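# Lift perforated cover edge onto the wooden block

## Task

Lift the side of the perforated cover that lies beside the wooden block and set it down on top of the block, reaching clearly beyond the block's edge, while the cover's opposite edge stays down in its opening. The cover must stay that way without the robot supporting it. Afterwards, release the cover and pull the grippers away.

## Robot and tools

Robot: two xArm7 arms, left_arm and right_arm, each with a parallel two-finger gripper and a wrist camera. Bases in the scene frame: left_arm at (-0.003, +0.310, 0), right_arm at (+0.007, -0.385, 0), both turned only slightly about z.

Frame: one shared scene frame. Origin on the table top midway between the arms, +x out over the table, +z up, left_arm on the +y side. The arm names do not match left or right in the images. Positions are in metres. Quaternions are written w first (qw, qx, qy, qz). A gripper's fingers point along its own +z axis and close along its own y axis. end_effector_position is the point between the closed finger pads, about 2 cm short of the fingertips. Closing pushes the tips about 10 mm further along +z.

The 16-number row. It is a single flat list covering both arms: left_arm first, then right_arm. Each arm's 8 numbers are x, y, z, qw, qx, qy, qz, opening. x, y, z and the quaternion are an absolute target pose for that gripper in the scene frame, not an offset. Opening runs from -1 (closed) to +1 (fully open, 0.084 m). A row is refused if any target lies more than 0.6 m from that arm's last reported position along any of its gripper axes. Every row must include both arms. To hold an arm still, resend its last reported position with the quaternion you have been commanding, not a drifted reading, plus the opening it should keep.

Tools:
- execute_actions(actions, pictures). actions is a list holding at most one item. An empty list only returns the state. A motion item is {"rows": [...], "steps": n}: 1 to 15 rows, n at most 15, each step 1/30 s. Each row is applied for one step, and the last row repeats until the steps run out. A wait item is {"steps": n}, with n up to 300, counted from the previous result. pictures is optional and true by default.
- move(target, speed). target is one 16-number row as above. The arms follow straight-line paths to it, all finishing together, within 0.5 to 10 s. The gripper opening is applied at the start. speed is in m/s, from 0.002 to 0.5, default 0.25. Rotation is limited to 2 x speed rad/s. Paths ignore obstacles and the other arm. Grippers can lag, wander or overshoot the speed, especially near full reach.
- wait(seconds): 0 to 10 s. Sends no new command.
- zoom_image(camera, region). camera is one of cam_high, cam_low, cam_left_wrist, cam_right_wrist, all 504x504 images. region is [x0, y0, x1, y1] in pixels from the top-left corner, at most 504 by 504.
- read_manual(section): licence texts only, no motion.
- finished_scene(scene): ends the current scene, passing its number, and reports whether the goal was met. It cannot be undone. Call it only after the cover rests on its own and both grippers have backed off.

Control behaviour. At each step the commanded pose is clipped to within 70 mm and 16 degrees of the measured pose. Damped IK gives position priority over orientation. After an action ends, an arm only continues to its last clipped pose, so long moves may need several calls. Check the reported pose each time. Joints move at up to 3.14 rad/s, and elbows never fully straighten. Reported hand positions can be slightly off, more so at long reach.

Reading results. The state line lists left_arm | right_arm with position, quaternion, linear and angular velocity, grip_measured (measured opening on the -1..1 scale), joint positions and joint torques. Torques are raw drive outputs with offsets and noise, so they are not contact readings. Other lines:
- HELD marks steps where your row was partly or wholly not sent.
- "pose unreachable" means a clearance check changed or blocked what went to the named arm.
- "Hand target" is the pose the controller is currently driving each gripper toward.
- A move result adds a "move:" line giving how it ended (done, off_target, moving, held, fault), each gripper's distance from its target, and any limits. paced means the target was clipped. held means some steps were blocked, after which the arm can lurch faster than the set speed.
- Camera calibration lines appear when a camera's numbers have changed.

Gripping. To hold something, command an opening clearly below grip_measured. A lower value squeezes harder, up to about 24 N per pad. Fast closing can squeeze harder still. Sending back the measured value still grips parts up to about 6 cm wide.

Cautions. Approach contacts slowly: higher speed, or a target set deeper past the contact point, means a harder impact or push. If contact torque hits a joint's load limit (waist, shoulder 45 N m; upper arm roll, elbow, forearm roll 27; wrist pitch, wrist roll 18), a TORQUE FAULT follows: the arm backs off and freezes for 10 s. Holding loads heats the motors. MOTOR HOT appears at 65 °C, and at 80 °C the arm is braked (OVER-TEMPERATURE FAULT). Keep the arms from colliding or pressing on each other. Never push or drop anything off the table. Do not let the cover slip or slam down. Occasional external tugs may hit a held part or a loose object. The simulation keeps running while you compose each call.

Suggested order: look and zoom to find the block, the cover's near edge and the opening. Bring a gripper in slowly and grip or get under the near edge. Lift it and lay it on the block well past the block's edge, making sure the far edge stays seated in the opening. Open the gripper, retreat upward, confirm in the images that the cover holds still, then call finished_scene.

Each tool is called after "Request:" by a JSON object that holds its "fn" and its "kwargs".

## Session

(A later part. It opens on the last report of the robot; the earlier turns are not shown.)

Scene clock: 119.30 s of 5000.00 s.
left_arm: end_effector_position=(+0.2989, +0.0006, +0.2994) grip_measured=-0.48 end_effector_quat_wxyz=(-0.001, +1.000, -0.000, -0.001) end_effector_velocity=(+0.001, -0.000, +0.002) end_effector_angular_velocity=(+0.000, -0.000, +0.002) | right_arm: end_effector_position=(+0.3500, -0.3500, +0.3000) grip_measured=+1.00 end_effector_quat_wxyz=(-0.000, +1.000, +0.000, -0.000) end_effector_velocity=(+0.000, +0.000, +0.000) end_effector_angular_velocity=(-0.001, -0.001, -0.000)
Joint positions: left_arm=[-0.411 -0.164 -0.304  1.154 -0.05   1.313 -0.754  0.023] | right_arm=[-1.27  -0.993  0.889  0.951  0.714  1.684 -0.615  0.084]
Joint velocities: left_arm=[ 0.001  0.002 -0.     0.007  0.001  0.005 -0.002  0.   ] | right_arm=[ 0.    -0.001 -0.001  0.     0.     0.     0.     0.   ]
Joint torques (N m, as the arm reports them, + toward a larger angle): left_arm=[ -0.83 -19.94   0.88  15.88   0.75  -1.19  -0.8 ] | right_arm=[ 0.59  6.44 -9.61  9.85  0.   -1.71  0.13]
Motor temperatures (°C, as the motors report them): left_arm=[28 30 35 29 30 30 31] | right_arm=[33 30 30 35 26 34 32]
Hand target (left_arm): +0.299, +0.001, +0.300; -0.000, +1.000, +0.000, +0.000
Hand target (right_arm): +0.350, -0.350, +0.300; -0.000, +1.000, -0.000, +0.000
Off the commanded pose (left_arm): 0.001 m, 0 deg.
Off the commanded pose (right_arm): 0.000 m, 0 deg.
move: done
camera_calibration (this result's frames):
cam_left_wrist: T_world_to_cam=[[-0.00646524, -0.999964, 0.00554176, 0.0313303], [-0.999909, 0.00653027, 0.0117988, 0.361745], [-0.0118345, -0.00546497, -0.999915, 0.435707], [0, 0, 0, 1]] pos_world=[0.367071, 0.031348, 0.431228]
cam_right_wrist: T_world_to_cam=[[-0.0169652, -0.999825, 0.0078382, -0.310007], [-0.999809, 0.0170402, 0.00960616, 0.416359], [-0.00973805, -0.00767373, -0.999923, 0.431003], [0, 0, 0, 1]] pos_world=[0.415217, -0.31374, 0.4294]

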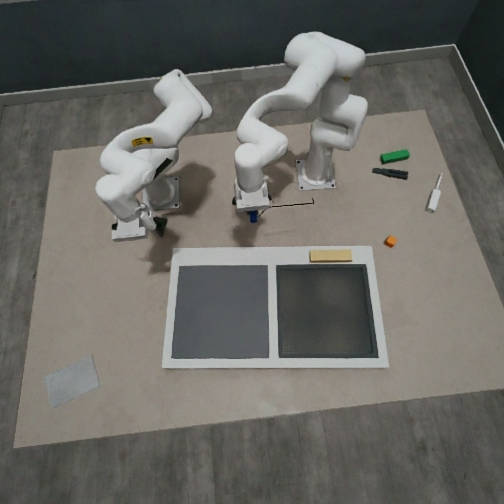

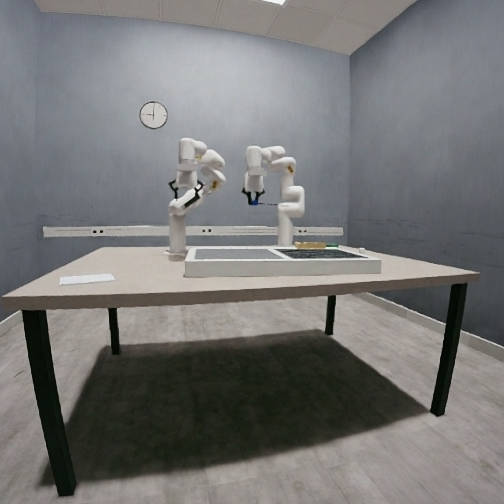

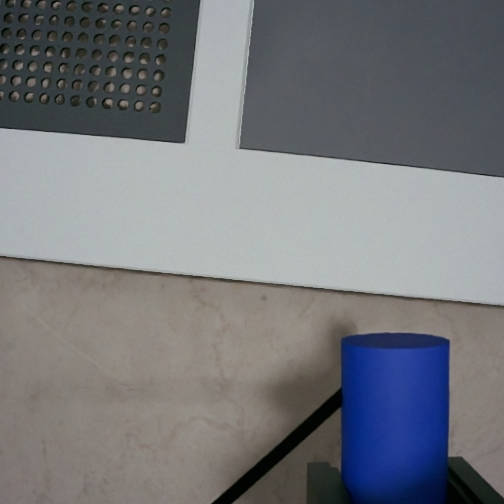

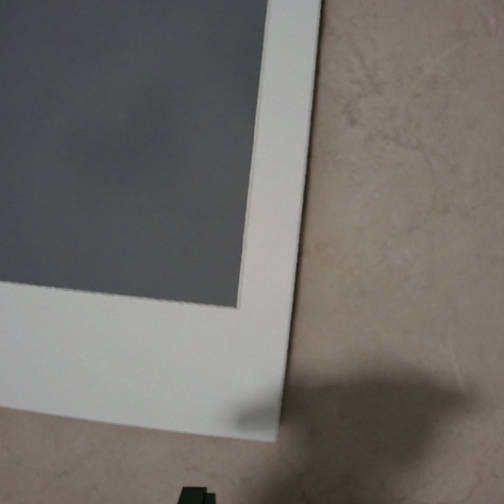

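Request:
{"fn": "move", "kwargs": {"target": [0.50,0.252,0.33,0.7071,0.7071,0,0,-1,0.35,-0.35,0.3,0,1,0,0,1], "speed": 0.2}}

Request:
{"fn": "move", "kwargs": {"target": [0.50,0.252,0.30,0.7071,0.7071,0,0,-1,0.438,0.09,0.145,-0.4226,0.9063,0,0,-1], "speed": 0.25}}

Scene clock: 135.17 s of 5000.00 s.
left_arm: end_effector_position=(+0.4995, +0.2513, +0.3311) grip_measured=-0.48 end_effector_quat_wxyz=(+0.708, +0.706, -0.001, +0.002) end_effector_velocity=(+0.000, +0.003, -0.001) end_effector_angular_velocity=(-0.001, +0.002, +0.005) | right_arm: end_effector_position=(+0.3500, -0.3500, +0.3000) grip_measured=+1.00 end_effector_quat_wxyz=(-0.000, +1.000, +0.000, -0.000) end_effector_velocity=(+0.000, +0.000, -0.000) end_effector_angular_velocity=(+0.001, +0.001, +0.001)
Joint positions: left_arm=[ 0.034  0.444  0.526  1.342 -1.458  2.066  0.703  0.023] | right_arm=[-1.27  -0.993  0.889  0.951  0.714  1.684 -0.615  0.084]
Joint velocities: left_arm=[ 0.004  0.003  0.002  0.001 -0.001  0.002 -0.    -0.   ] | right_arm=[ 0.     0.     0.001 -0.     0.001  0.    -0.     0.   ]
Joint torques (N m, as the arm reports them, + toward a larger angle): left_arm=[ -0.9  -33.36   2.54  12.82  -0.62   2.14  -0.76] | right_arm=[ 0.47  6.   -9.77  9.71 -0.06 -1.63  0.08]
Motor temperatures (°C, as the motors report them): left_arm=[28 30 35 30 30 30 31] | right_arm=[33 30 30 35 26 34 32]
Hand target (left_arm): +0.500, +0.252, +0.331; +0.708, +0.706, -0.001, +0.002
Hand target (right_arm): +0.350, -0.350, +0.300; -0.000, +1.000, -0.000, -0.000
Off the commanded pose (left_arm): 0.001 m, 0 deg.
Off the commanded pose (right_arm): 0.000 m, 0 deg.
After step 90, 8.50 s passed at rest.
move: done
camera_calibration (this result's frames):
cam_left_wrist: T_world_to_cam=[[-0.0106048, 0.0092741, 0.999901, -0.297604], [-0.999888, 0.0104708, -0.0107018, 0.56675], [-0.010569, -0.999902, 0.00916202, 0.386339], [0, 0, 0, 1]] pos_world=[0.567614, 0.383127, 0.3001]
cam_right_wrist: T_world_to_cam=[[-0.0169653, -0.999825, 0.00783816, -0.310007], [-0.999809, 0.0170404, 0.00960599, 0.416359], [-0.00973788, -0.0076737, -0.999923, 0.431003], [0, 0, 0, 1]] pos_world=[0.415217, -0.31374, 0.4294]

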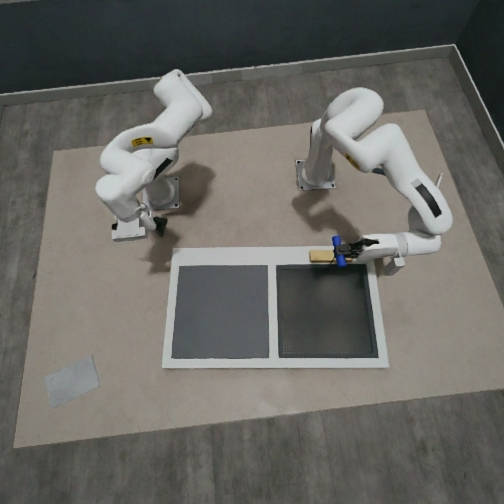

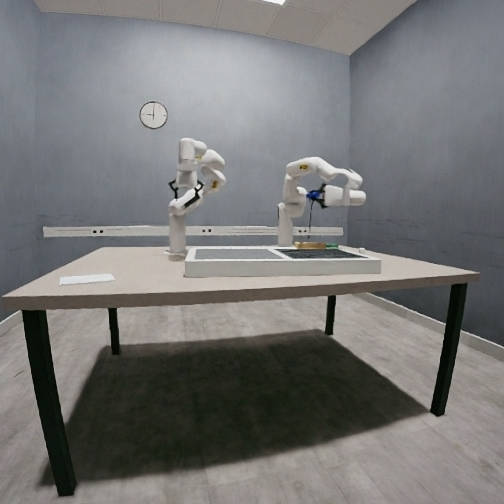

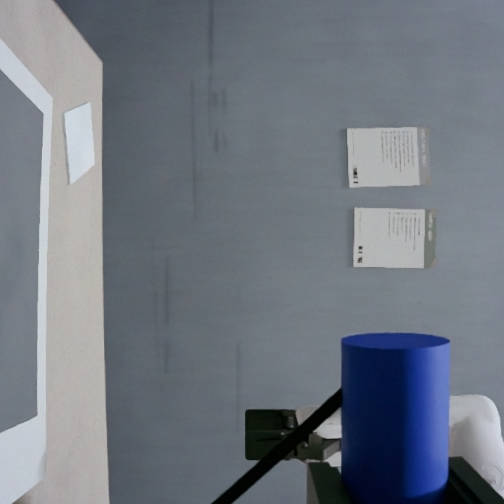

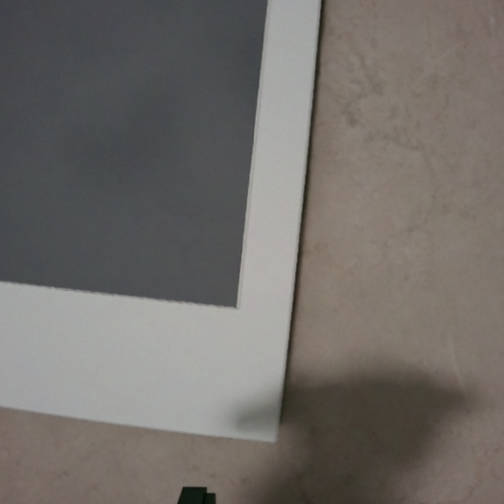

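Scene clock: 137.60 s of 5000.00 s.
left_arm: end_effector_position=(+0.5001, +0.2520, +0.3001) grip_measured=-0.48 end_effector_quat_wxyz=(+0.707, +0.707, +0.000, +0.000) end_effector_velocity=(-0.000, +0.000, -0.000) end_effector_angular_velocity=(+0.000, +0.000, +0.001) | right_arm: end_effector_position=(+0.4393, +0.0892, +0.1441) grip_measured=-1.00 end_effector_quat_wxyz=(-0.422, +0.907, +0.001, +0.002) end_effector_velocity=(-0.004, +0.004, -0.003) end_effector_angular_velocity=(-0.001, +0.005, +0.010)
Joint positions: left_arm=[ 0.04   0.499  0.521  1.334 -1.451  2.064  0.763  0.023] | right_arm=[-1.434 -0.976  1.817  1.222  1.946  1.369 -0.348  0.   ]
Joint velocities: left_arm=[ 0.     0.     0.    -0.    -0.    -0.     0.001 -0.   ] | right_arm=[ 0.002 -0.003  0.009  0.004  0.001  0.001  0.     0.   ]
Joint torques (N m, as the arm reports them, + toward a larger angle): left_arm=[ -0.76 -34.2    2.72  12.61  -0.53   2.19  -0.77] | right_arm=[  0.31  17.91 -13.59   7.7    0.7   -0.64   0.  ]
Motor temperatures (°C, as the motors report them): left_arm=[28 30 35 30 30 30 31] | right_arm=[33 30 30 35 26 34 32]
Hand target (left_arm): +0.500, +0.252, +0.300; +0.707, +0.707, +0.000, +0.000
Hand target (right_arm): +0.439, +0.089, +0.144; -0.422, +0.907, +0.001, +0.002
Off the commanded pose (left_arm): 0.000 m, 0 deg.
Off the commanded pose (right_arm): 0.002 m, 0 deg.
move: done
camera_calibration (this result's frames):
cam_left_wrist: T_world_to_cam=[[-0.00628321, 0.00722485, 0.999954, -0.268232], [-0.999923, 0.0106443, -0.00635992, 0.565685], [-0.0106898, -0.999917, 0.00715741, 0.387959], [0, 0, 0, 1]] pos_world=[0.568103, 0.383844, 0.26904]
cam_right_wrist: T_world_to_cam=[[-0.0142212, -0.650031, -0.759774, 0.210019], [-0.999874, 0.00389236, 0.0153851, 0.500012], [-0.0070435, 0.759898, -0.650005, 0.159264], [0, 0, 0, 1]] pos_world=[0.504057, 0.0135488, 0.255397]

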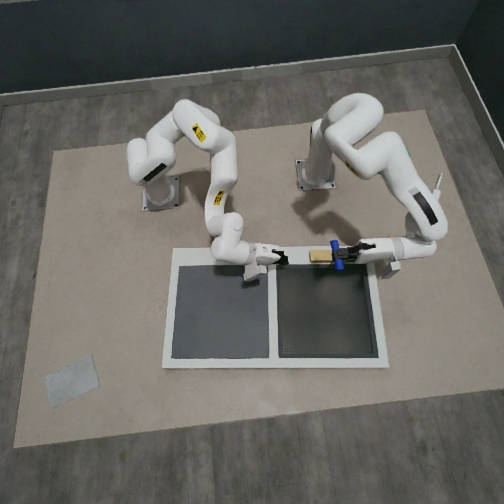

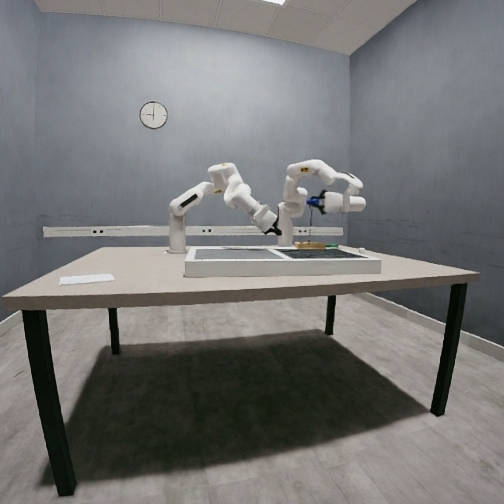

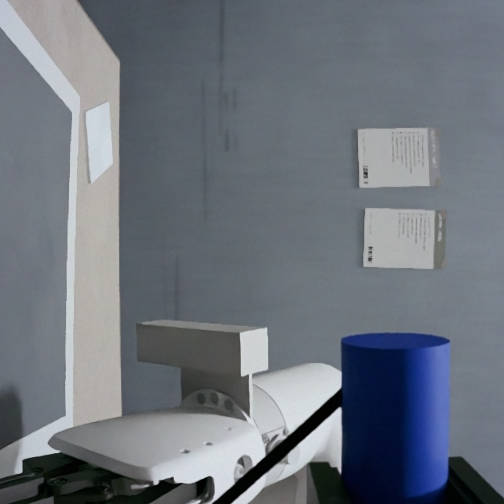

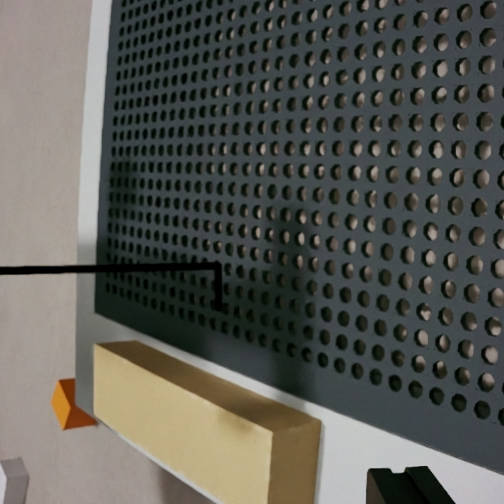

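Request:
{"fn": "zoom_image", "kwargs": {"camera": "cam_right_wrist", "region": [190, 220, 340, 370]}}

Region (190, 220, 340, 370) of cam_right_wrist's 504x504 image, scaled by 3.360, with more detail than that image has.

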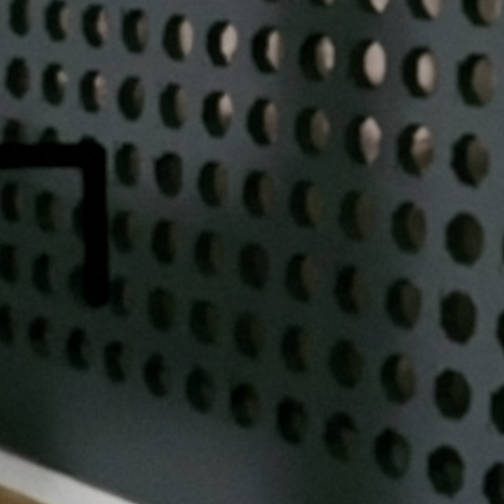

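Request:
{"fn": "move", "kwargs": {"target": [0.361,0.252,0.25,0.6409,0.6409,-0.2988,0.2988,-1,0.438,0.09,0.145,-0.4226,0.9063,0,0,-1], "speed": 0.15}}

Request:
{"fn": "move", "kwargs": {"target": [0.361,0.252,0.219,0.6409,0.6409,-0.2988,0.2988,-1,0.438,0.09,0.145,-0.4226,0.9063,0,0,-1], "speed": 0.05}}

Request:
{"fn": "zoom_image", "kwargs": {"camera": "cam_right_wrist", "region": [180, 180, 320, 320]}}

Scene clock: 154.53 s of 5000.00 s.
left_arm: end_effector_position=(+0.3613, +0.2518, +0.2498) grip_measured=-0.48 end_effector_quat_wxyz=(+0.641, +0.641, -0.299, +0.299) end_effector_velocity=(-0.001, -0.001, -0.000) end_effector_angular_velocity=(-0.000, -0.002, -0.001) | right_arm: end_effector_position=(+0.4380, +0.0900, +0.1450) grip_measured=-1.00 end_effector_quat_wxyz=(-0.423, +0.906, +0.000, +0.000) end_effector_velocity=(-0.000, +0.000, -0.000) end_effector_angular_velocity=(-0.000, +0.001, +0.000)
Joint positions: left_arm=[ 0.04   0.246  0.582  0.852 -1.178  1.989  1.92   0.023] | right_arm=[-1.432 -0.973  1.816  1.221  1.945  1.37  -0.344  0.   ]
Joint velocities: left_arm=[-0.    -0.    -0.001 -0.002  0.001 -0.     0.004  0.   ] | right_arm=[ 0.     0.     0.001 -0.    -0.001  0.     0.     0.   ]
Joint torques (N m, as the arm reports them, + toward a larger angle): left_arm=[ -0.71 -24.23   1.36  10.48  -0.11   2.69  -0.69] | right_arm=[  0.51  18.18 -13.58   7.69   0.55  -0.48   0.  ]
Motor temperatures (°C, as the motors report them): left_arm=[28 30 35 30 30 30 31] | right_arm=[33 30 30 35 26 34 32]
Hand target (left_arm): +0.361, +0.252, +0.250; +0.641, +0.641, -0.299, +0.299
Hand target (right_arm): +0.438, +0.090, +0.145; -0.423, +0.906, +0.000, +0.000
Off the commanded pose (left_arm): 0.000 m, 0 deg.
Off the commanded pose (right_arm): 0.000 m, 0 deg.
After step 90, 10.63 s passed at rest.
move: done
camera_calibration (this result's frames):
cam_left_wrist: T_world_to_cam=[[-0.76989, 0.0069558, 0.638139, 0.147538], [-0.63806, 0.0107582, -0.769912, 0.486506], [-0.0122206, -0.999918, -0.0038444, 0.389914], [0, 0, 0, 1]] pos_world=[0.428773, 0.383622, 0.281916]
cam_right_wrist: T_world_to_cam=[[-0.0169606, -0.648697, -0.760858, 0.212479], [-0.999809, 0.00359871, 0.0192189, 0.498152], [-0.00972917, 0.761038, -0.648634, 0.160118], [0, 0, 0, 1]] pos_world=[0.503218, 0.0141861, 0.255951]

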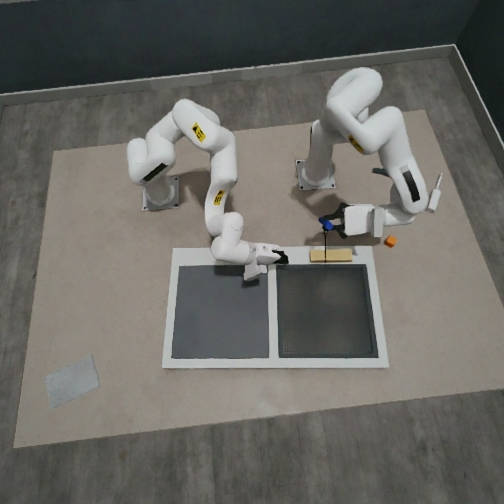

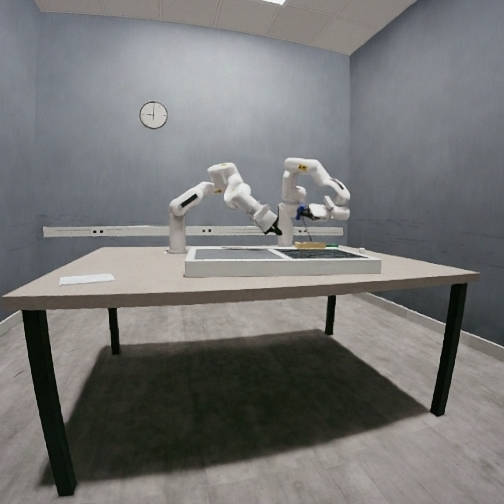

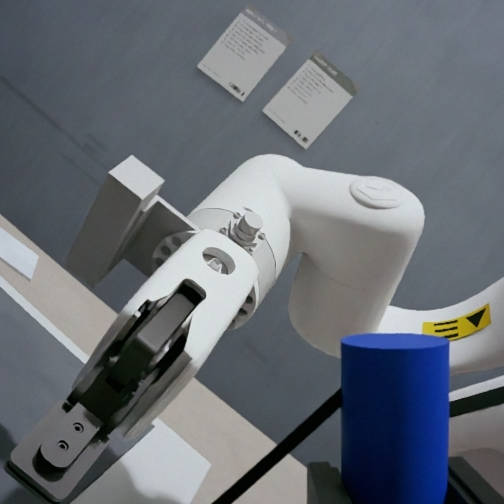

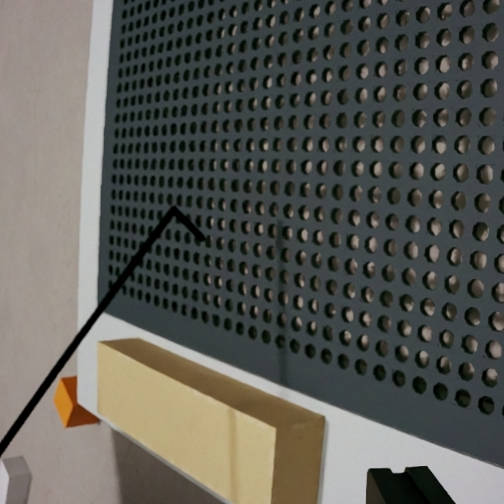

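Scene clock: 155.47 s of 5000.00 s.
left_arm: end_effector_position=(+0.3612, +0.2520, +0.2192) grip_measured=-0.48 end_effector_quat_wxyz=(+0.641, +0.641, -0.299, +0.299) end_effector_velocity=(+0.001, +0.001, +0.000) end_effector_angular_velocity=(+0.001, -0.003, +0.003) | right_arm: end_effector_position=(+0.4380, +0.0900, +0.1450) grip_measured=-1.00 end_effector_quat_wxyz=(-0.423, +0.906, -0.000, +0.000) end_effector_velocity=(-0.001, +0.001, -0.000) end_effector_angular_velocity=(+0.000, +0.001, +0.002)
Joint positions: left_arm=[ 0.051  0.335  0.568  0.86  -1.182  1.989  2.001  0.023] | right_arm=[-1.432 -0.973  1.816  1.221  1.945  1.37  -0.344  0.   ]
Joint velocities: left_arm=[ 0.001  0.001  0.002  0.002 -0.     0.001  0.002  0.   ] | right_arm=[ 0.001  0.001  0.001 -0.001 -0.     0.001 -0.     0.   ]
Joint torques (N m, as the arm reports them, + toward a larger angle): left_arm=[ -0.99 -25.65   1.89   9.54  -0.03   2.78  -0.75] | right_arm=[  0.26  17.99 -13.42   7.64   0.69  -0.63  -0.03]
Motor temperatures (°C, as the motors report them): left_arm=[28 30 35 30 30 30 31] | right_arm=[33 30 30 35 26 34 32]
Hand target (left_arm): +0.361, +0.252, +0.219; +0.641, +0.641, -0.299, +0.299
Hand target (right_arm): +0.438, +0.090, +0.145; -0.423, +0.906, -0.000, -0.000
Off the commanded pose (left_arm): 0.000 m, 0 deg.
Off the commanded pose (right_arm): 0.000 m, 0 deg.
move: done
camera_calibration (this result's frames):
cam_left_wrist: T_world_to_cam=[[-0.770095, 0.00698588, 0.637891, 0.167054], [-0.637815, 0.0104842, -0.770118, 0.462901], [-0.0120677, -0.999921, -0.00361811, 0.389944], [0, 0, 0, 1]] pos_world=[0.428598, 0.383893, 0.251337]
cam_right_wrist: T_world_to_cam=[[-0.0169655, -0.6487, -0.760855, 0.212483], [-0.999809, 0.00359547, 0.0192282, 0.498148], [-0.00973769, 0.761036, -0.648637, 0.160128], [0, 0, 0, 1]] pos_world=[0.503217, 0.0141841, 0.255955]

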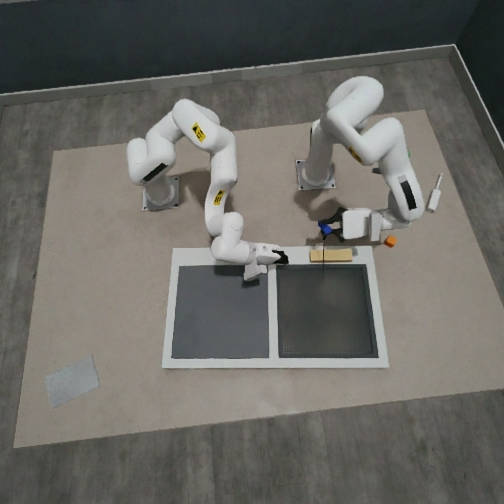

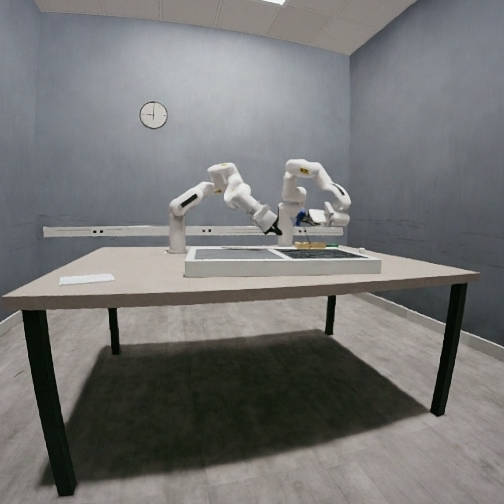

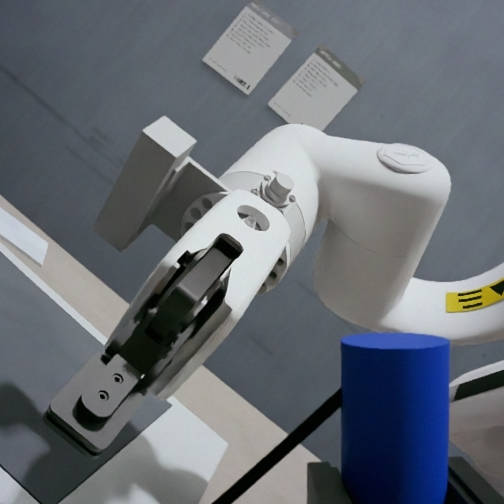

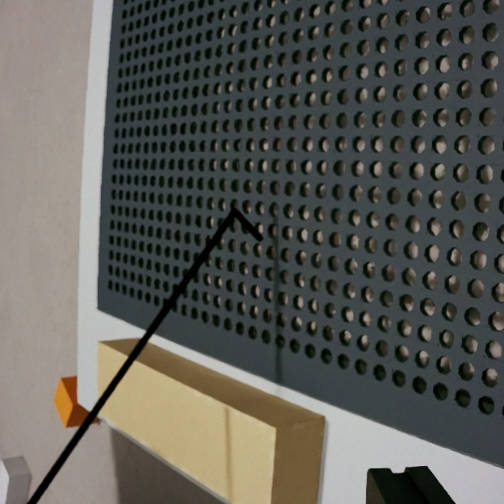

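Region (180, 180, 320, 320) of cam_right_wrist's 504x504 image, scaled by 3.600, with more detail than that image has.

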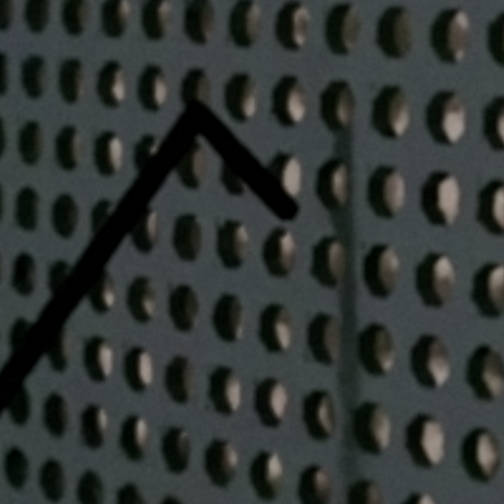

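Request:
{"fn": "move", "kwargs": {"target": [0.3575,0.2525,0.216,0.6409,0.6409,-0.2988,0.2988,-1,0.438,0.09,0.145,-0.4226,0.9063,0,0,-1], "speed": 0.02}}

Request:
{"fn": "zoom_image", "kwargs": {"camera": "cam_right_wrist", "region": [220, 200, 320, 300]}}

Scene clock: 161.20 s of 5000.00 s.
left_arm: end_effector_position=(+0.3575, +0.2525, +0.2160) grip_measured=-0.48 end_effector_quat_wxyz=(+0.641, +0.641, -0.299, +0.299) end_effector_velocity=(-0.000, -0.001, +0.000) end_effector_angular_velocity=(+0.000, -0.001, -0.003) | right_arm: end_effector_position=(+0.4380, +0.0900, +0.1450) grip_measured=-1.00 end_effector_quat_wxyz=(-0.423, +0.906, +0.000, -0.000) end_effector_velocity=(-0.000, +0.000, +0.000) end_effector_angular_velocity=(-0.000, -0.000, +0.001)
Joint positions: left_arm=[ 0.053  0.337  0.57   0.852 -1.175  1.988  2.013  0.023] | right_arm=[-1.432 -0.973  1.816  1.221  1.945  1.37  -0.344  0.   ]
Joint velocities: left_arm=[-0.001 -0.    -0.001 -0.     0.001 -0.     0.002 -0.   ] | right_arm=[-0.     0.     0.     0.001 -0.001  0.    -0.     0.   ]
Joint torques (N m, as the arm reports them, + toward a larger angle): left_arm=[ -0.92 -25.58   1.93   9.41   0.05   2.76  -0.68] | right_arm=[  0.1   17.82 -13.53   7.69   0.75  -0.65  -0.03]
Motor temperatures (°C, as the motors report them): left_arm=[28 30 35 29 30 30 31] | right_arm=[33 30 30 35 26 34 32]
Hand target (left_arm): +0.358, +0.252, +0.216; +0.641, +0.641, -0.299, +0.299
Hand target (right_arm): +0.438, +0.090, +0.145; -0.423, +0.906, +0.000, +0.000
Off the commanded pose (left_arm): 0.000 m, 0 deg.
Off the commanded pose (right_arm): 0.000 m, 0 deg.
After step 90, 2.03 s passed at rest.
move: done
camera_calibration (this result's frames):
cam_left_wrist: T_world_to_cam=[[-0.769897, 0.00703189, 0.638129, 0.166149], [-0.638051, 0.0107093, -0.76992, 0.458126], [-0.0122479, -0.999918, -0.00375833, 0.390447], [0, 0, 0, 1]] pos_world=[0.425007, 0.384341, 0.248163]
cam_right_wrist: T_world_to_cam=[[-0.0169652, -0.6487, -0.760855, 0.212483], [-0.999809, 0.00359496, 0.0192283, 0.498148], [-0.00973813, 0.761036, -0.648637, 0.160128], [0, 0, 0, 1]] pos_world=[0.503217, 0.0141843, 0.255955]

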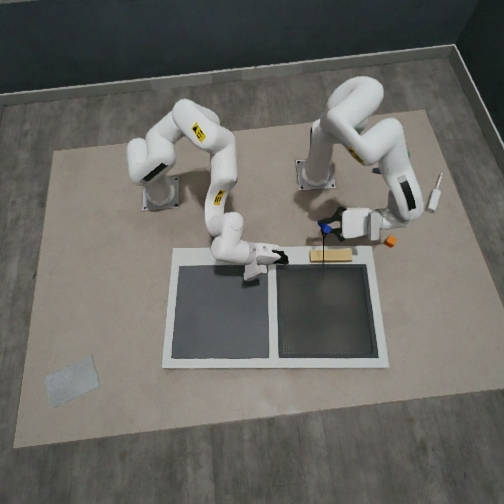

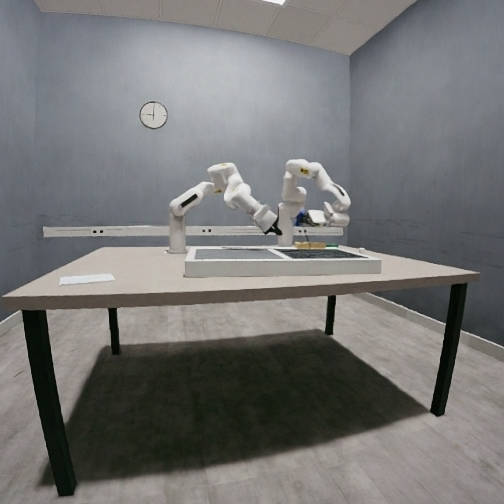

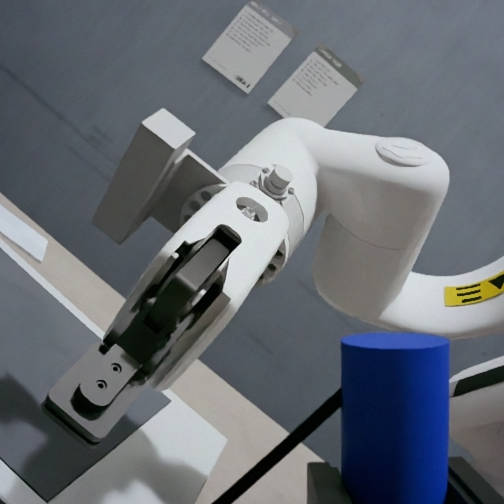

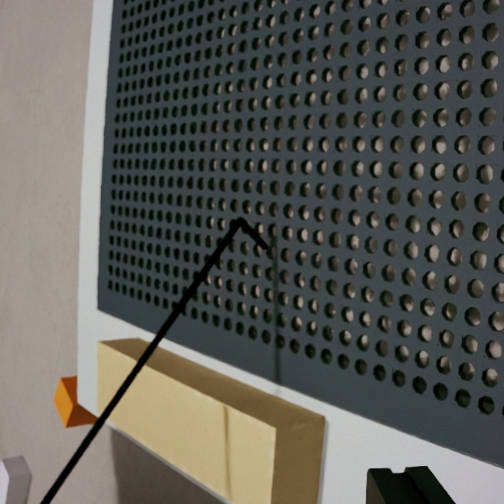

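Region (220, 200, 320, 300) of cam_right_wrist's 504x504 image, scaled by 5.040, with more detail than that image has.

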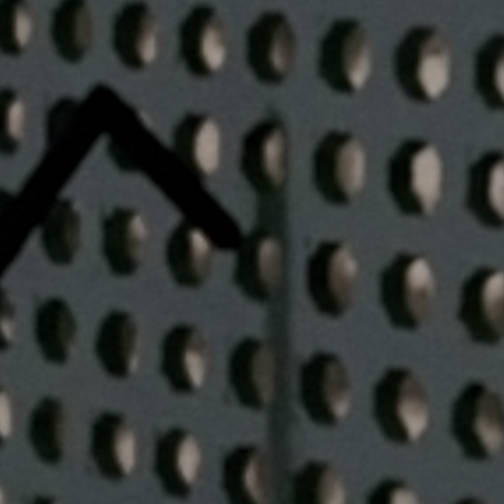

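Request:
{"fn": "move", "kwargs": {"target": [0.3524,0.2528,0.2099,0.6409,0.6409,-0.2988,0.2988,-1,0.438,0.09,0.145,-0.4226,0.9063,0,0,-1], "speed": 0.01}}

Request:
{"fn": "zoom_image", "kwargs": {"camera": "cam_right_wrist", "region": [220, 200, 320, 300]}}

Scene clock: 165.67 s of 5000.00 s.
left_arm: end_effector_position=(+0.3525, +0.2528, +0.2100) grip_measured=-0.48 end_effector_quat_wxyz=(+0.641, +0.641, -0.299, +0.299) end_effector_velocity=(-0.000, +0.000, -0.000) end_effector_angular_velocity=(+0.001, -0.001, +0.000) | right_arm: end_effector_position=(+0.4380, +0.0900, +0.1450) grip_measured=-1.00 end_effector_quat_wxyz=(-0.423, +0.906, -0.000, +0.000) end_effector_velocity=(-0.001, +0.001, -0.000) end_effector_angular_velocity=(+0.000, +0.001, +0.002)
Joint positions: left_arm=[ 0.056  0.345  0.571  0.84  -1.166  1.985  2.035  0.023] | right_arm=[-1.432 -0.973  1.816  1.221  1.945  1.37  -0.344  0.   ]
Joint velocities: left_arm=[-0.     0.     0.001 -0.     0.001 -0.     0.002  0.   ] | right_arm=[ 0.001 -0.     0.001  0.     0.001 -0.    -0.     0.   ]
Joint torques (N m, as the arm reports them, + toward a larger angle): left_arm=[ -0.87 -25.03   1.84   9.05   0.08   2.77  -0.91] | right_arm=[  0.59  18.12 -13.39   7.67   0.77  -0.59  -0.06]
Motor temperatures (°C, as the motors report them): left_arm=[28 30 35 29 30 30 31] | right_arm=[33 31 31 35 26 34 32]
Hand target (left_arm): +0.352, +0.253, +0.210; +0.641, +0.641, -0.299, +0.299
Hand target (right_arm): +0.438, +0.090, +0.145; -0.423, +0.906, -0.000, -0.000
Off the commanded pose (left_arm): 0.000 m, 0 deg.
Off the commanded pose (right_arm): 0.000 m, 0 deg.
After step 90, 0.43 s passed at rest.
move: done
camera_calibration (this result's frames):
cam_left_wrist: T_world_to_cam=[[-0.770183, 0.00689466, 0.637786, 0.166348], [-0.637708, 0.0106589, -0.770204, 0.450251], [-0.0121084, -0.999919, -0.0038125, 0.390662], [0, 0, 0, 1]] pos_world=[0.419978, 0.384685, 0.24218]
cam_right_wrist: T_world_to_cam=[[-0.0169654, -0.6487, -0.760855, 0.212483], [-0.999809, 0.00359543, 0.0192282, 0.498148], [-0.00973771, 0.761036, -0.648637, 0.160128], [0, 0, 0, 1]] pos_world=[0.503217, 0.0141841, 0.255955]

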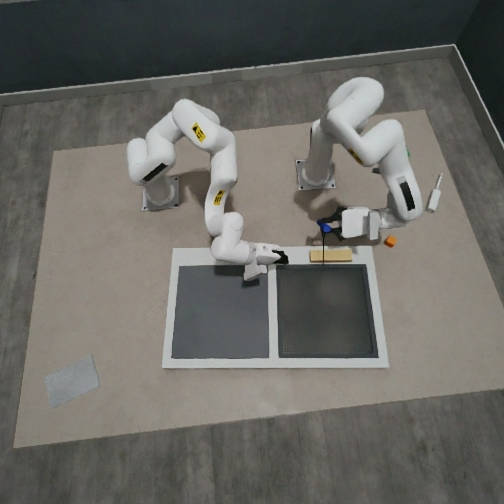

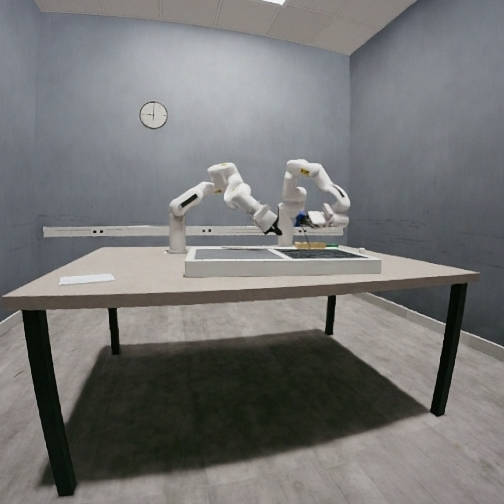

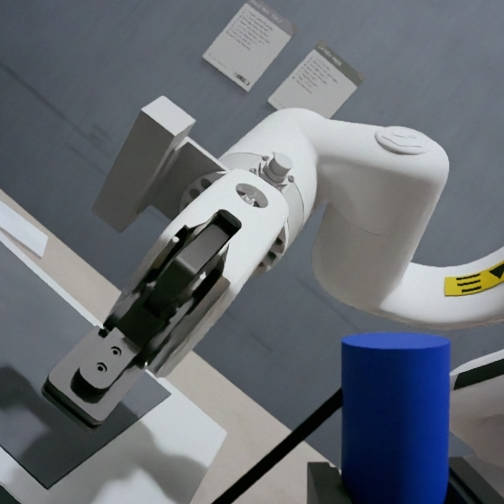

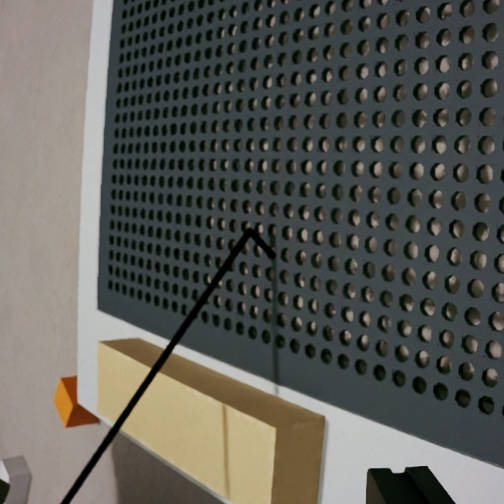

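Region (220, 200, 320, 300) of cam_right_wrist's 504x504 image, scaled by 5.040, with more detail than that image has.

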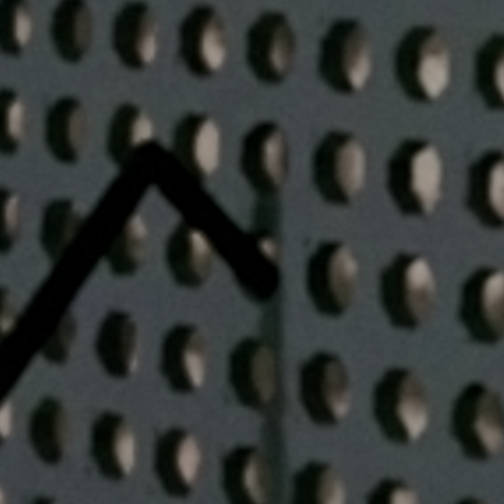

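Request:
{"fn": "move", "kwargs": {"target": [0.3445,0.2528,0.1985,0.6409,0.6409,-0.2988,0.2988,-1,0.438,0.09,0.145,-0.4226,0.9063,0,0,-1], "speed": 0.01}}

Request:
{"fn": "zoom_image", "kwargs": {"camera": "cam_right_wrist", "region": [220, 200, 320, 300]}}

Scene clock: 171.90 s of 5000.00 s.
left_arm: end_effector_position=(+0.3445, +0.2528, +0.1986) grip_measured=-0.47 end_effector_quat_wxyz=(+0.641, +0.641, -0.299, +0.299) end_effector_velocity=(-0.000, -0.001, -0.000) end_effector_angular_velocity=(-0.000, -0.001, -0.002) | right_arm: end_effector_position=(+0.4380, +0.0900, +0.1450) grip_measured=-1.00 end_effector_quat_wxyz=(-0.423, +0.906, +0.000, -0.000) end_effector_velocity=(-0.000, +0.000, -0.001) end_effector_angular_velocity=(-0.000, +0.001, +0.001)
Joint positions: left_arm=[ 0.061  0.364  0.571  0.822 -1.153  1.98   2.074  0.023] | right_arm=[-1.432 -0.973  1.816  1.221  1.945  1.37  -0.344  0.   ]
Joint velocities: left_arm=[ 0.001  0.001 -0.003 -0.     0.001 -0.     0.002 -0.   ] | right_arm=[-0.    -0.001  0.001  0.     0.     0.     0.     0.   ]
Joint torques (N m, as the arm reports them, + toward a larger angle): left_arm=[ -0.97 -23.45   1.74   7.01   0.91   2.82  -1.44] | right_arm=[  0.6   18.02 -13.67   7.8    0.87  -0.78  -0.15]
Motor temperatures (°C, as the motors report them): left_arm=[28 30 35 29 30 30 31] | right_arm=[33 31 31 35 26 34 32]
Hand target (left_arm): +0.345, +0.253, +0.198; +0.641, +0.641, -0.299, +0.299
Hand target (right_arm): +0.438, +0.090, +0.145; -0.423, +0.906, -0.000, +0.000
Off the commanded pose (left_arm): 0.000 m, 0 deg.
Off the commanded pose (right_arm): 0.000 m, 0 deg.
After step 90, 1.63 s passed at rest.
move: done
camera_calibration (this result's frames):
cam_left_wrist: T_world_to_cam=[[-0.769896, 0.00723952, 0.638128, 0.167206], [-0.63805, 0.0105794, -0.769922, 0.436429], [-0.0123249, -0.999918, -0.0035259, 0.390473], [0, 0, 0, 1]] pos_world=[0.412007, 0.384613, 0.230694]
cam_right_wrist: T_world_to_cam=[[-0.0169654, -0.6487, -0.760855, 0.212483], [-0.999809, 0.00359519, 0.0192283, 0.498148], [-0.00973797, 0.761036, -0.648637, 0.160128], [0, 0, 0, 1]] pos_world=[0.503217, 0.0141842, 0.255955]

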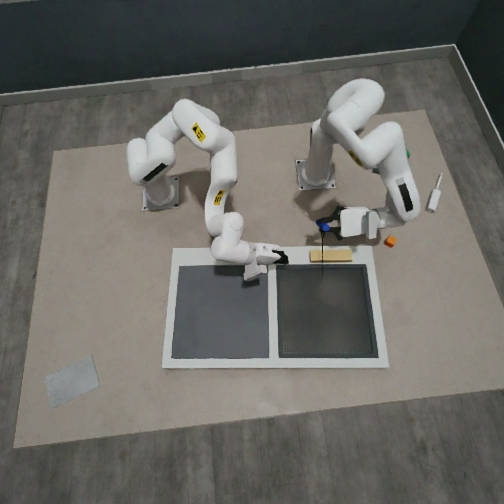

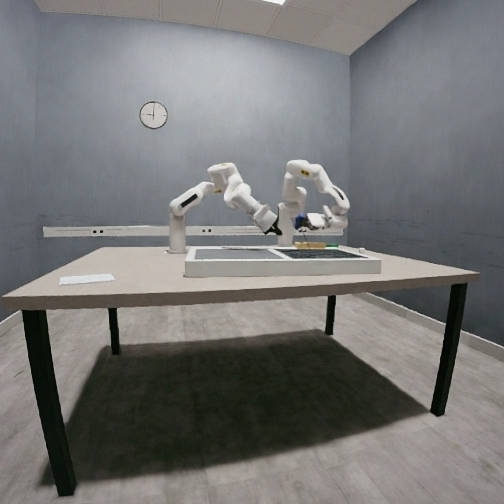

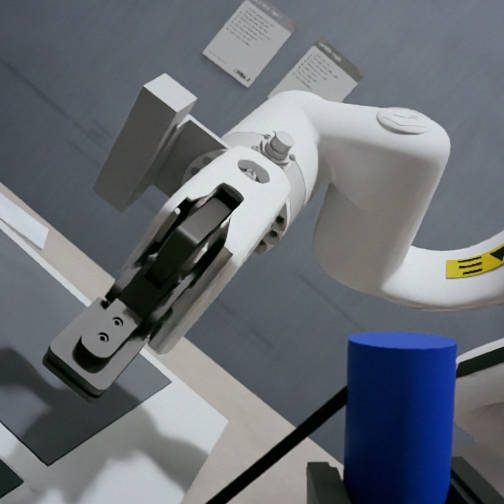

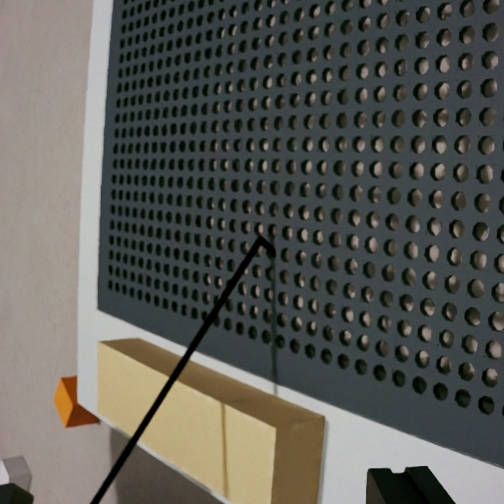

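Region (220, 200, 320, 300) of cam_right_wrist's 504x504 image, scaled by 5.040, with more detail than that image has.

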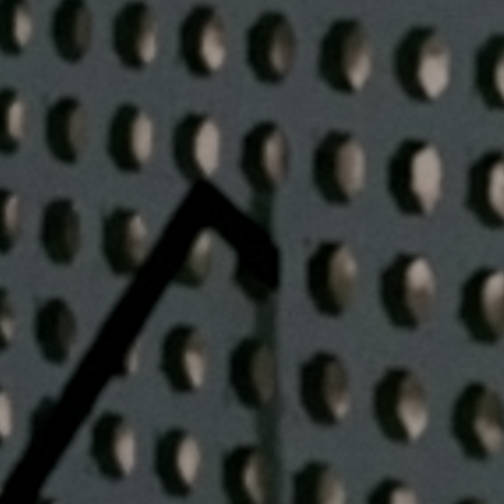

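Request:
{"fn": "move", "kwargs": {"target": [0.3435,0.2536,0.1995,0.6409,0.6409,-0.2988,0.2988,-1,0.438,0.09,0.145,-0.4226,0.9063,0,0,-1], "speed": 0.005}}

Request:
{"fn": "zoom_image", "kwargs": {"camera": "cam_right_wrist", "region": [220, 200, 320, 300]}}

Scene clock: 177.10 s of 5000.00 s.
left_arm: end_effector_position=(+0.3438, +0.2538, +0.1991) grip_measured=-0.47 end_effector_quat_wxyz=(+0.640, +0.641, -0.299, +0.299) end_effector_velocity=(-0.000, -0.000, +0.000) end_effector_angular_velocity=(-0.001, -0.000, -0.001) | right_arm: end_effector_position=(+0.4380, +0.0900, +0.1450) grip_measured=-1.00 end_effector_quat_wxyz=(-0.423, +0.906, -0.000, +0.000) end_effector_velocity=(+0.000, -0.000, -0.000) end_effector_angular_velocity=(-0.000, +0.000, -0.001)
Joint positions: left_arm=[ 0.063  0.36   0.574  0.82  -1.15   1.98   2.073  0.023] | right_arm=[-1.432 -0.973  1.816  1.221  1.945  1.37  -0.344  0.   ]
Joint velocities: left_arm=[-0.    -0.001 -0.001 -0.001  0.001  0.001  0.    -0.   ] | right_arm=[ 0.    -0.001  0.    -0.     0.001 -0.     0.     0.   ]
Joint torques (N m, as the arm reports them, + toward a larger angle): left_arm=[ -1.17 -25.45   1.87   6.49   1.68   4.67  -1.31] | right_arm=[  0.31  18.2  -13.74   7.3    0.82  -0.69   0.08]
Motor temperatures (°C, as the motors report them): left_arm=[28 30 35 29 30 30 31] | right_arm=[33 31 31 35 26 34 32]
Hand target (left_arm): +0.343, +0.254, +0.199; +0.641, +0.641, -0.299, +0.299
Hand target (right_arm): +0.438, +0.090, +0.145; -0.423, +0.906, -0.000, -0.000
Off the commanded pose (left_arm): 0.000 m, 0 deg.
Off the commanded pose (right_arm): 0.000 m, 0 deg.
After step 90, 1.50 s passed at rest.
move: done
camera_calibration (this result's frames):
cam_left_wrist: T_world_to_cam=[[-0.769895, 0.00571441, 0.638145, 0.166623], [-0.638067, 0.0111345, -0.769901, 0.436227], [-0.0115049, -0.999922, -0.0049262, 0.391451], [0, 0, 0, 1]] pos_world=[0.411128, 0.385611, 0.23145]
cam_right_wrist: T_world_to_cam=[[-0.0169656, -0.6487, -0.760855, 0.212483], [-0.999809, 0.00359554, 0.0192283, 0.498148], [-0.00973769, 0.761036, -0.648637, 0.160128], [0, 0, 0, 1]] pos_world=[0.503217, 0.014184, 0.255955]

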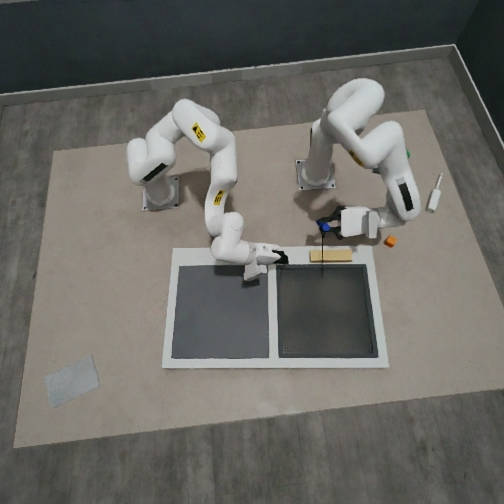

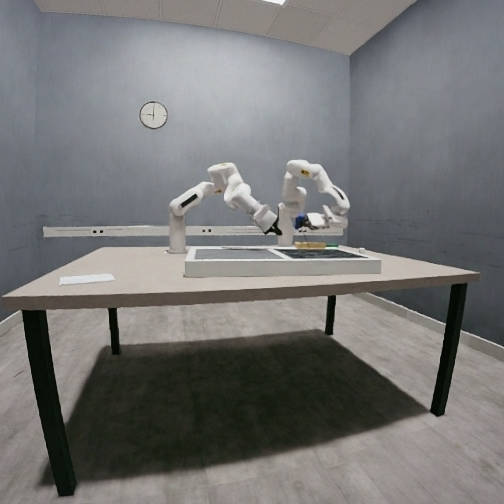

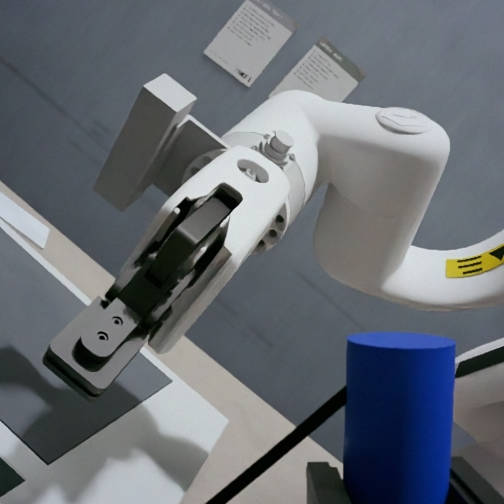

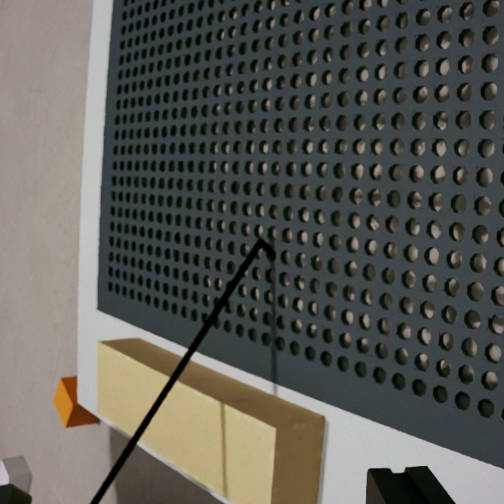

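Region (220, 200, 320, 300) of cam_right_wrist's 504x504 image, scaled by 5.040, with more detail than that image has.

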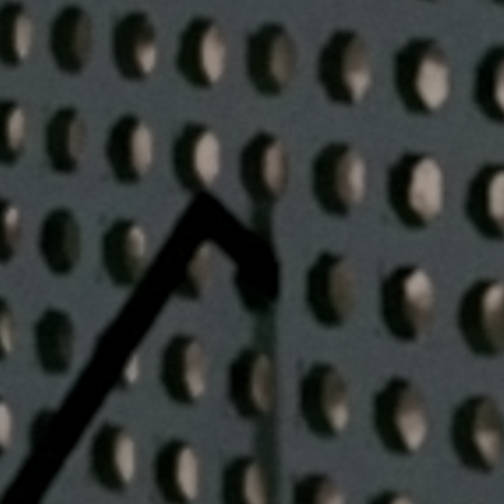

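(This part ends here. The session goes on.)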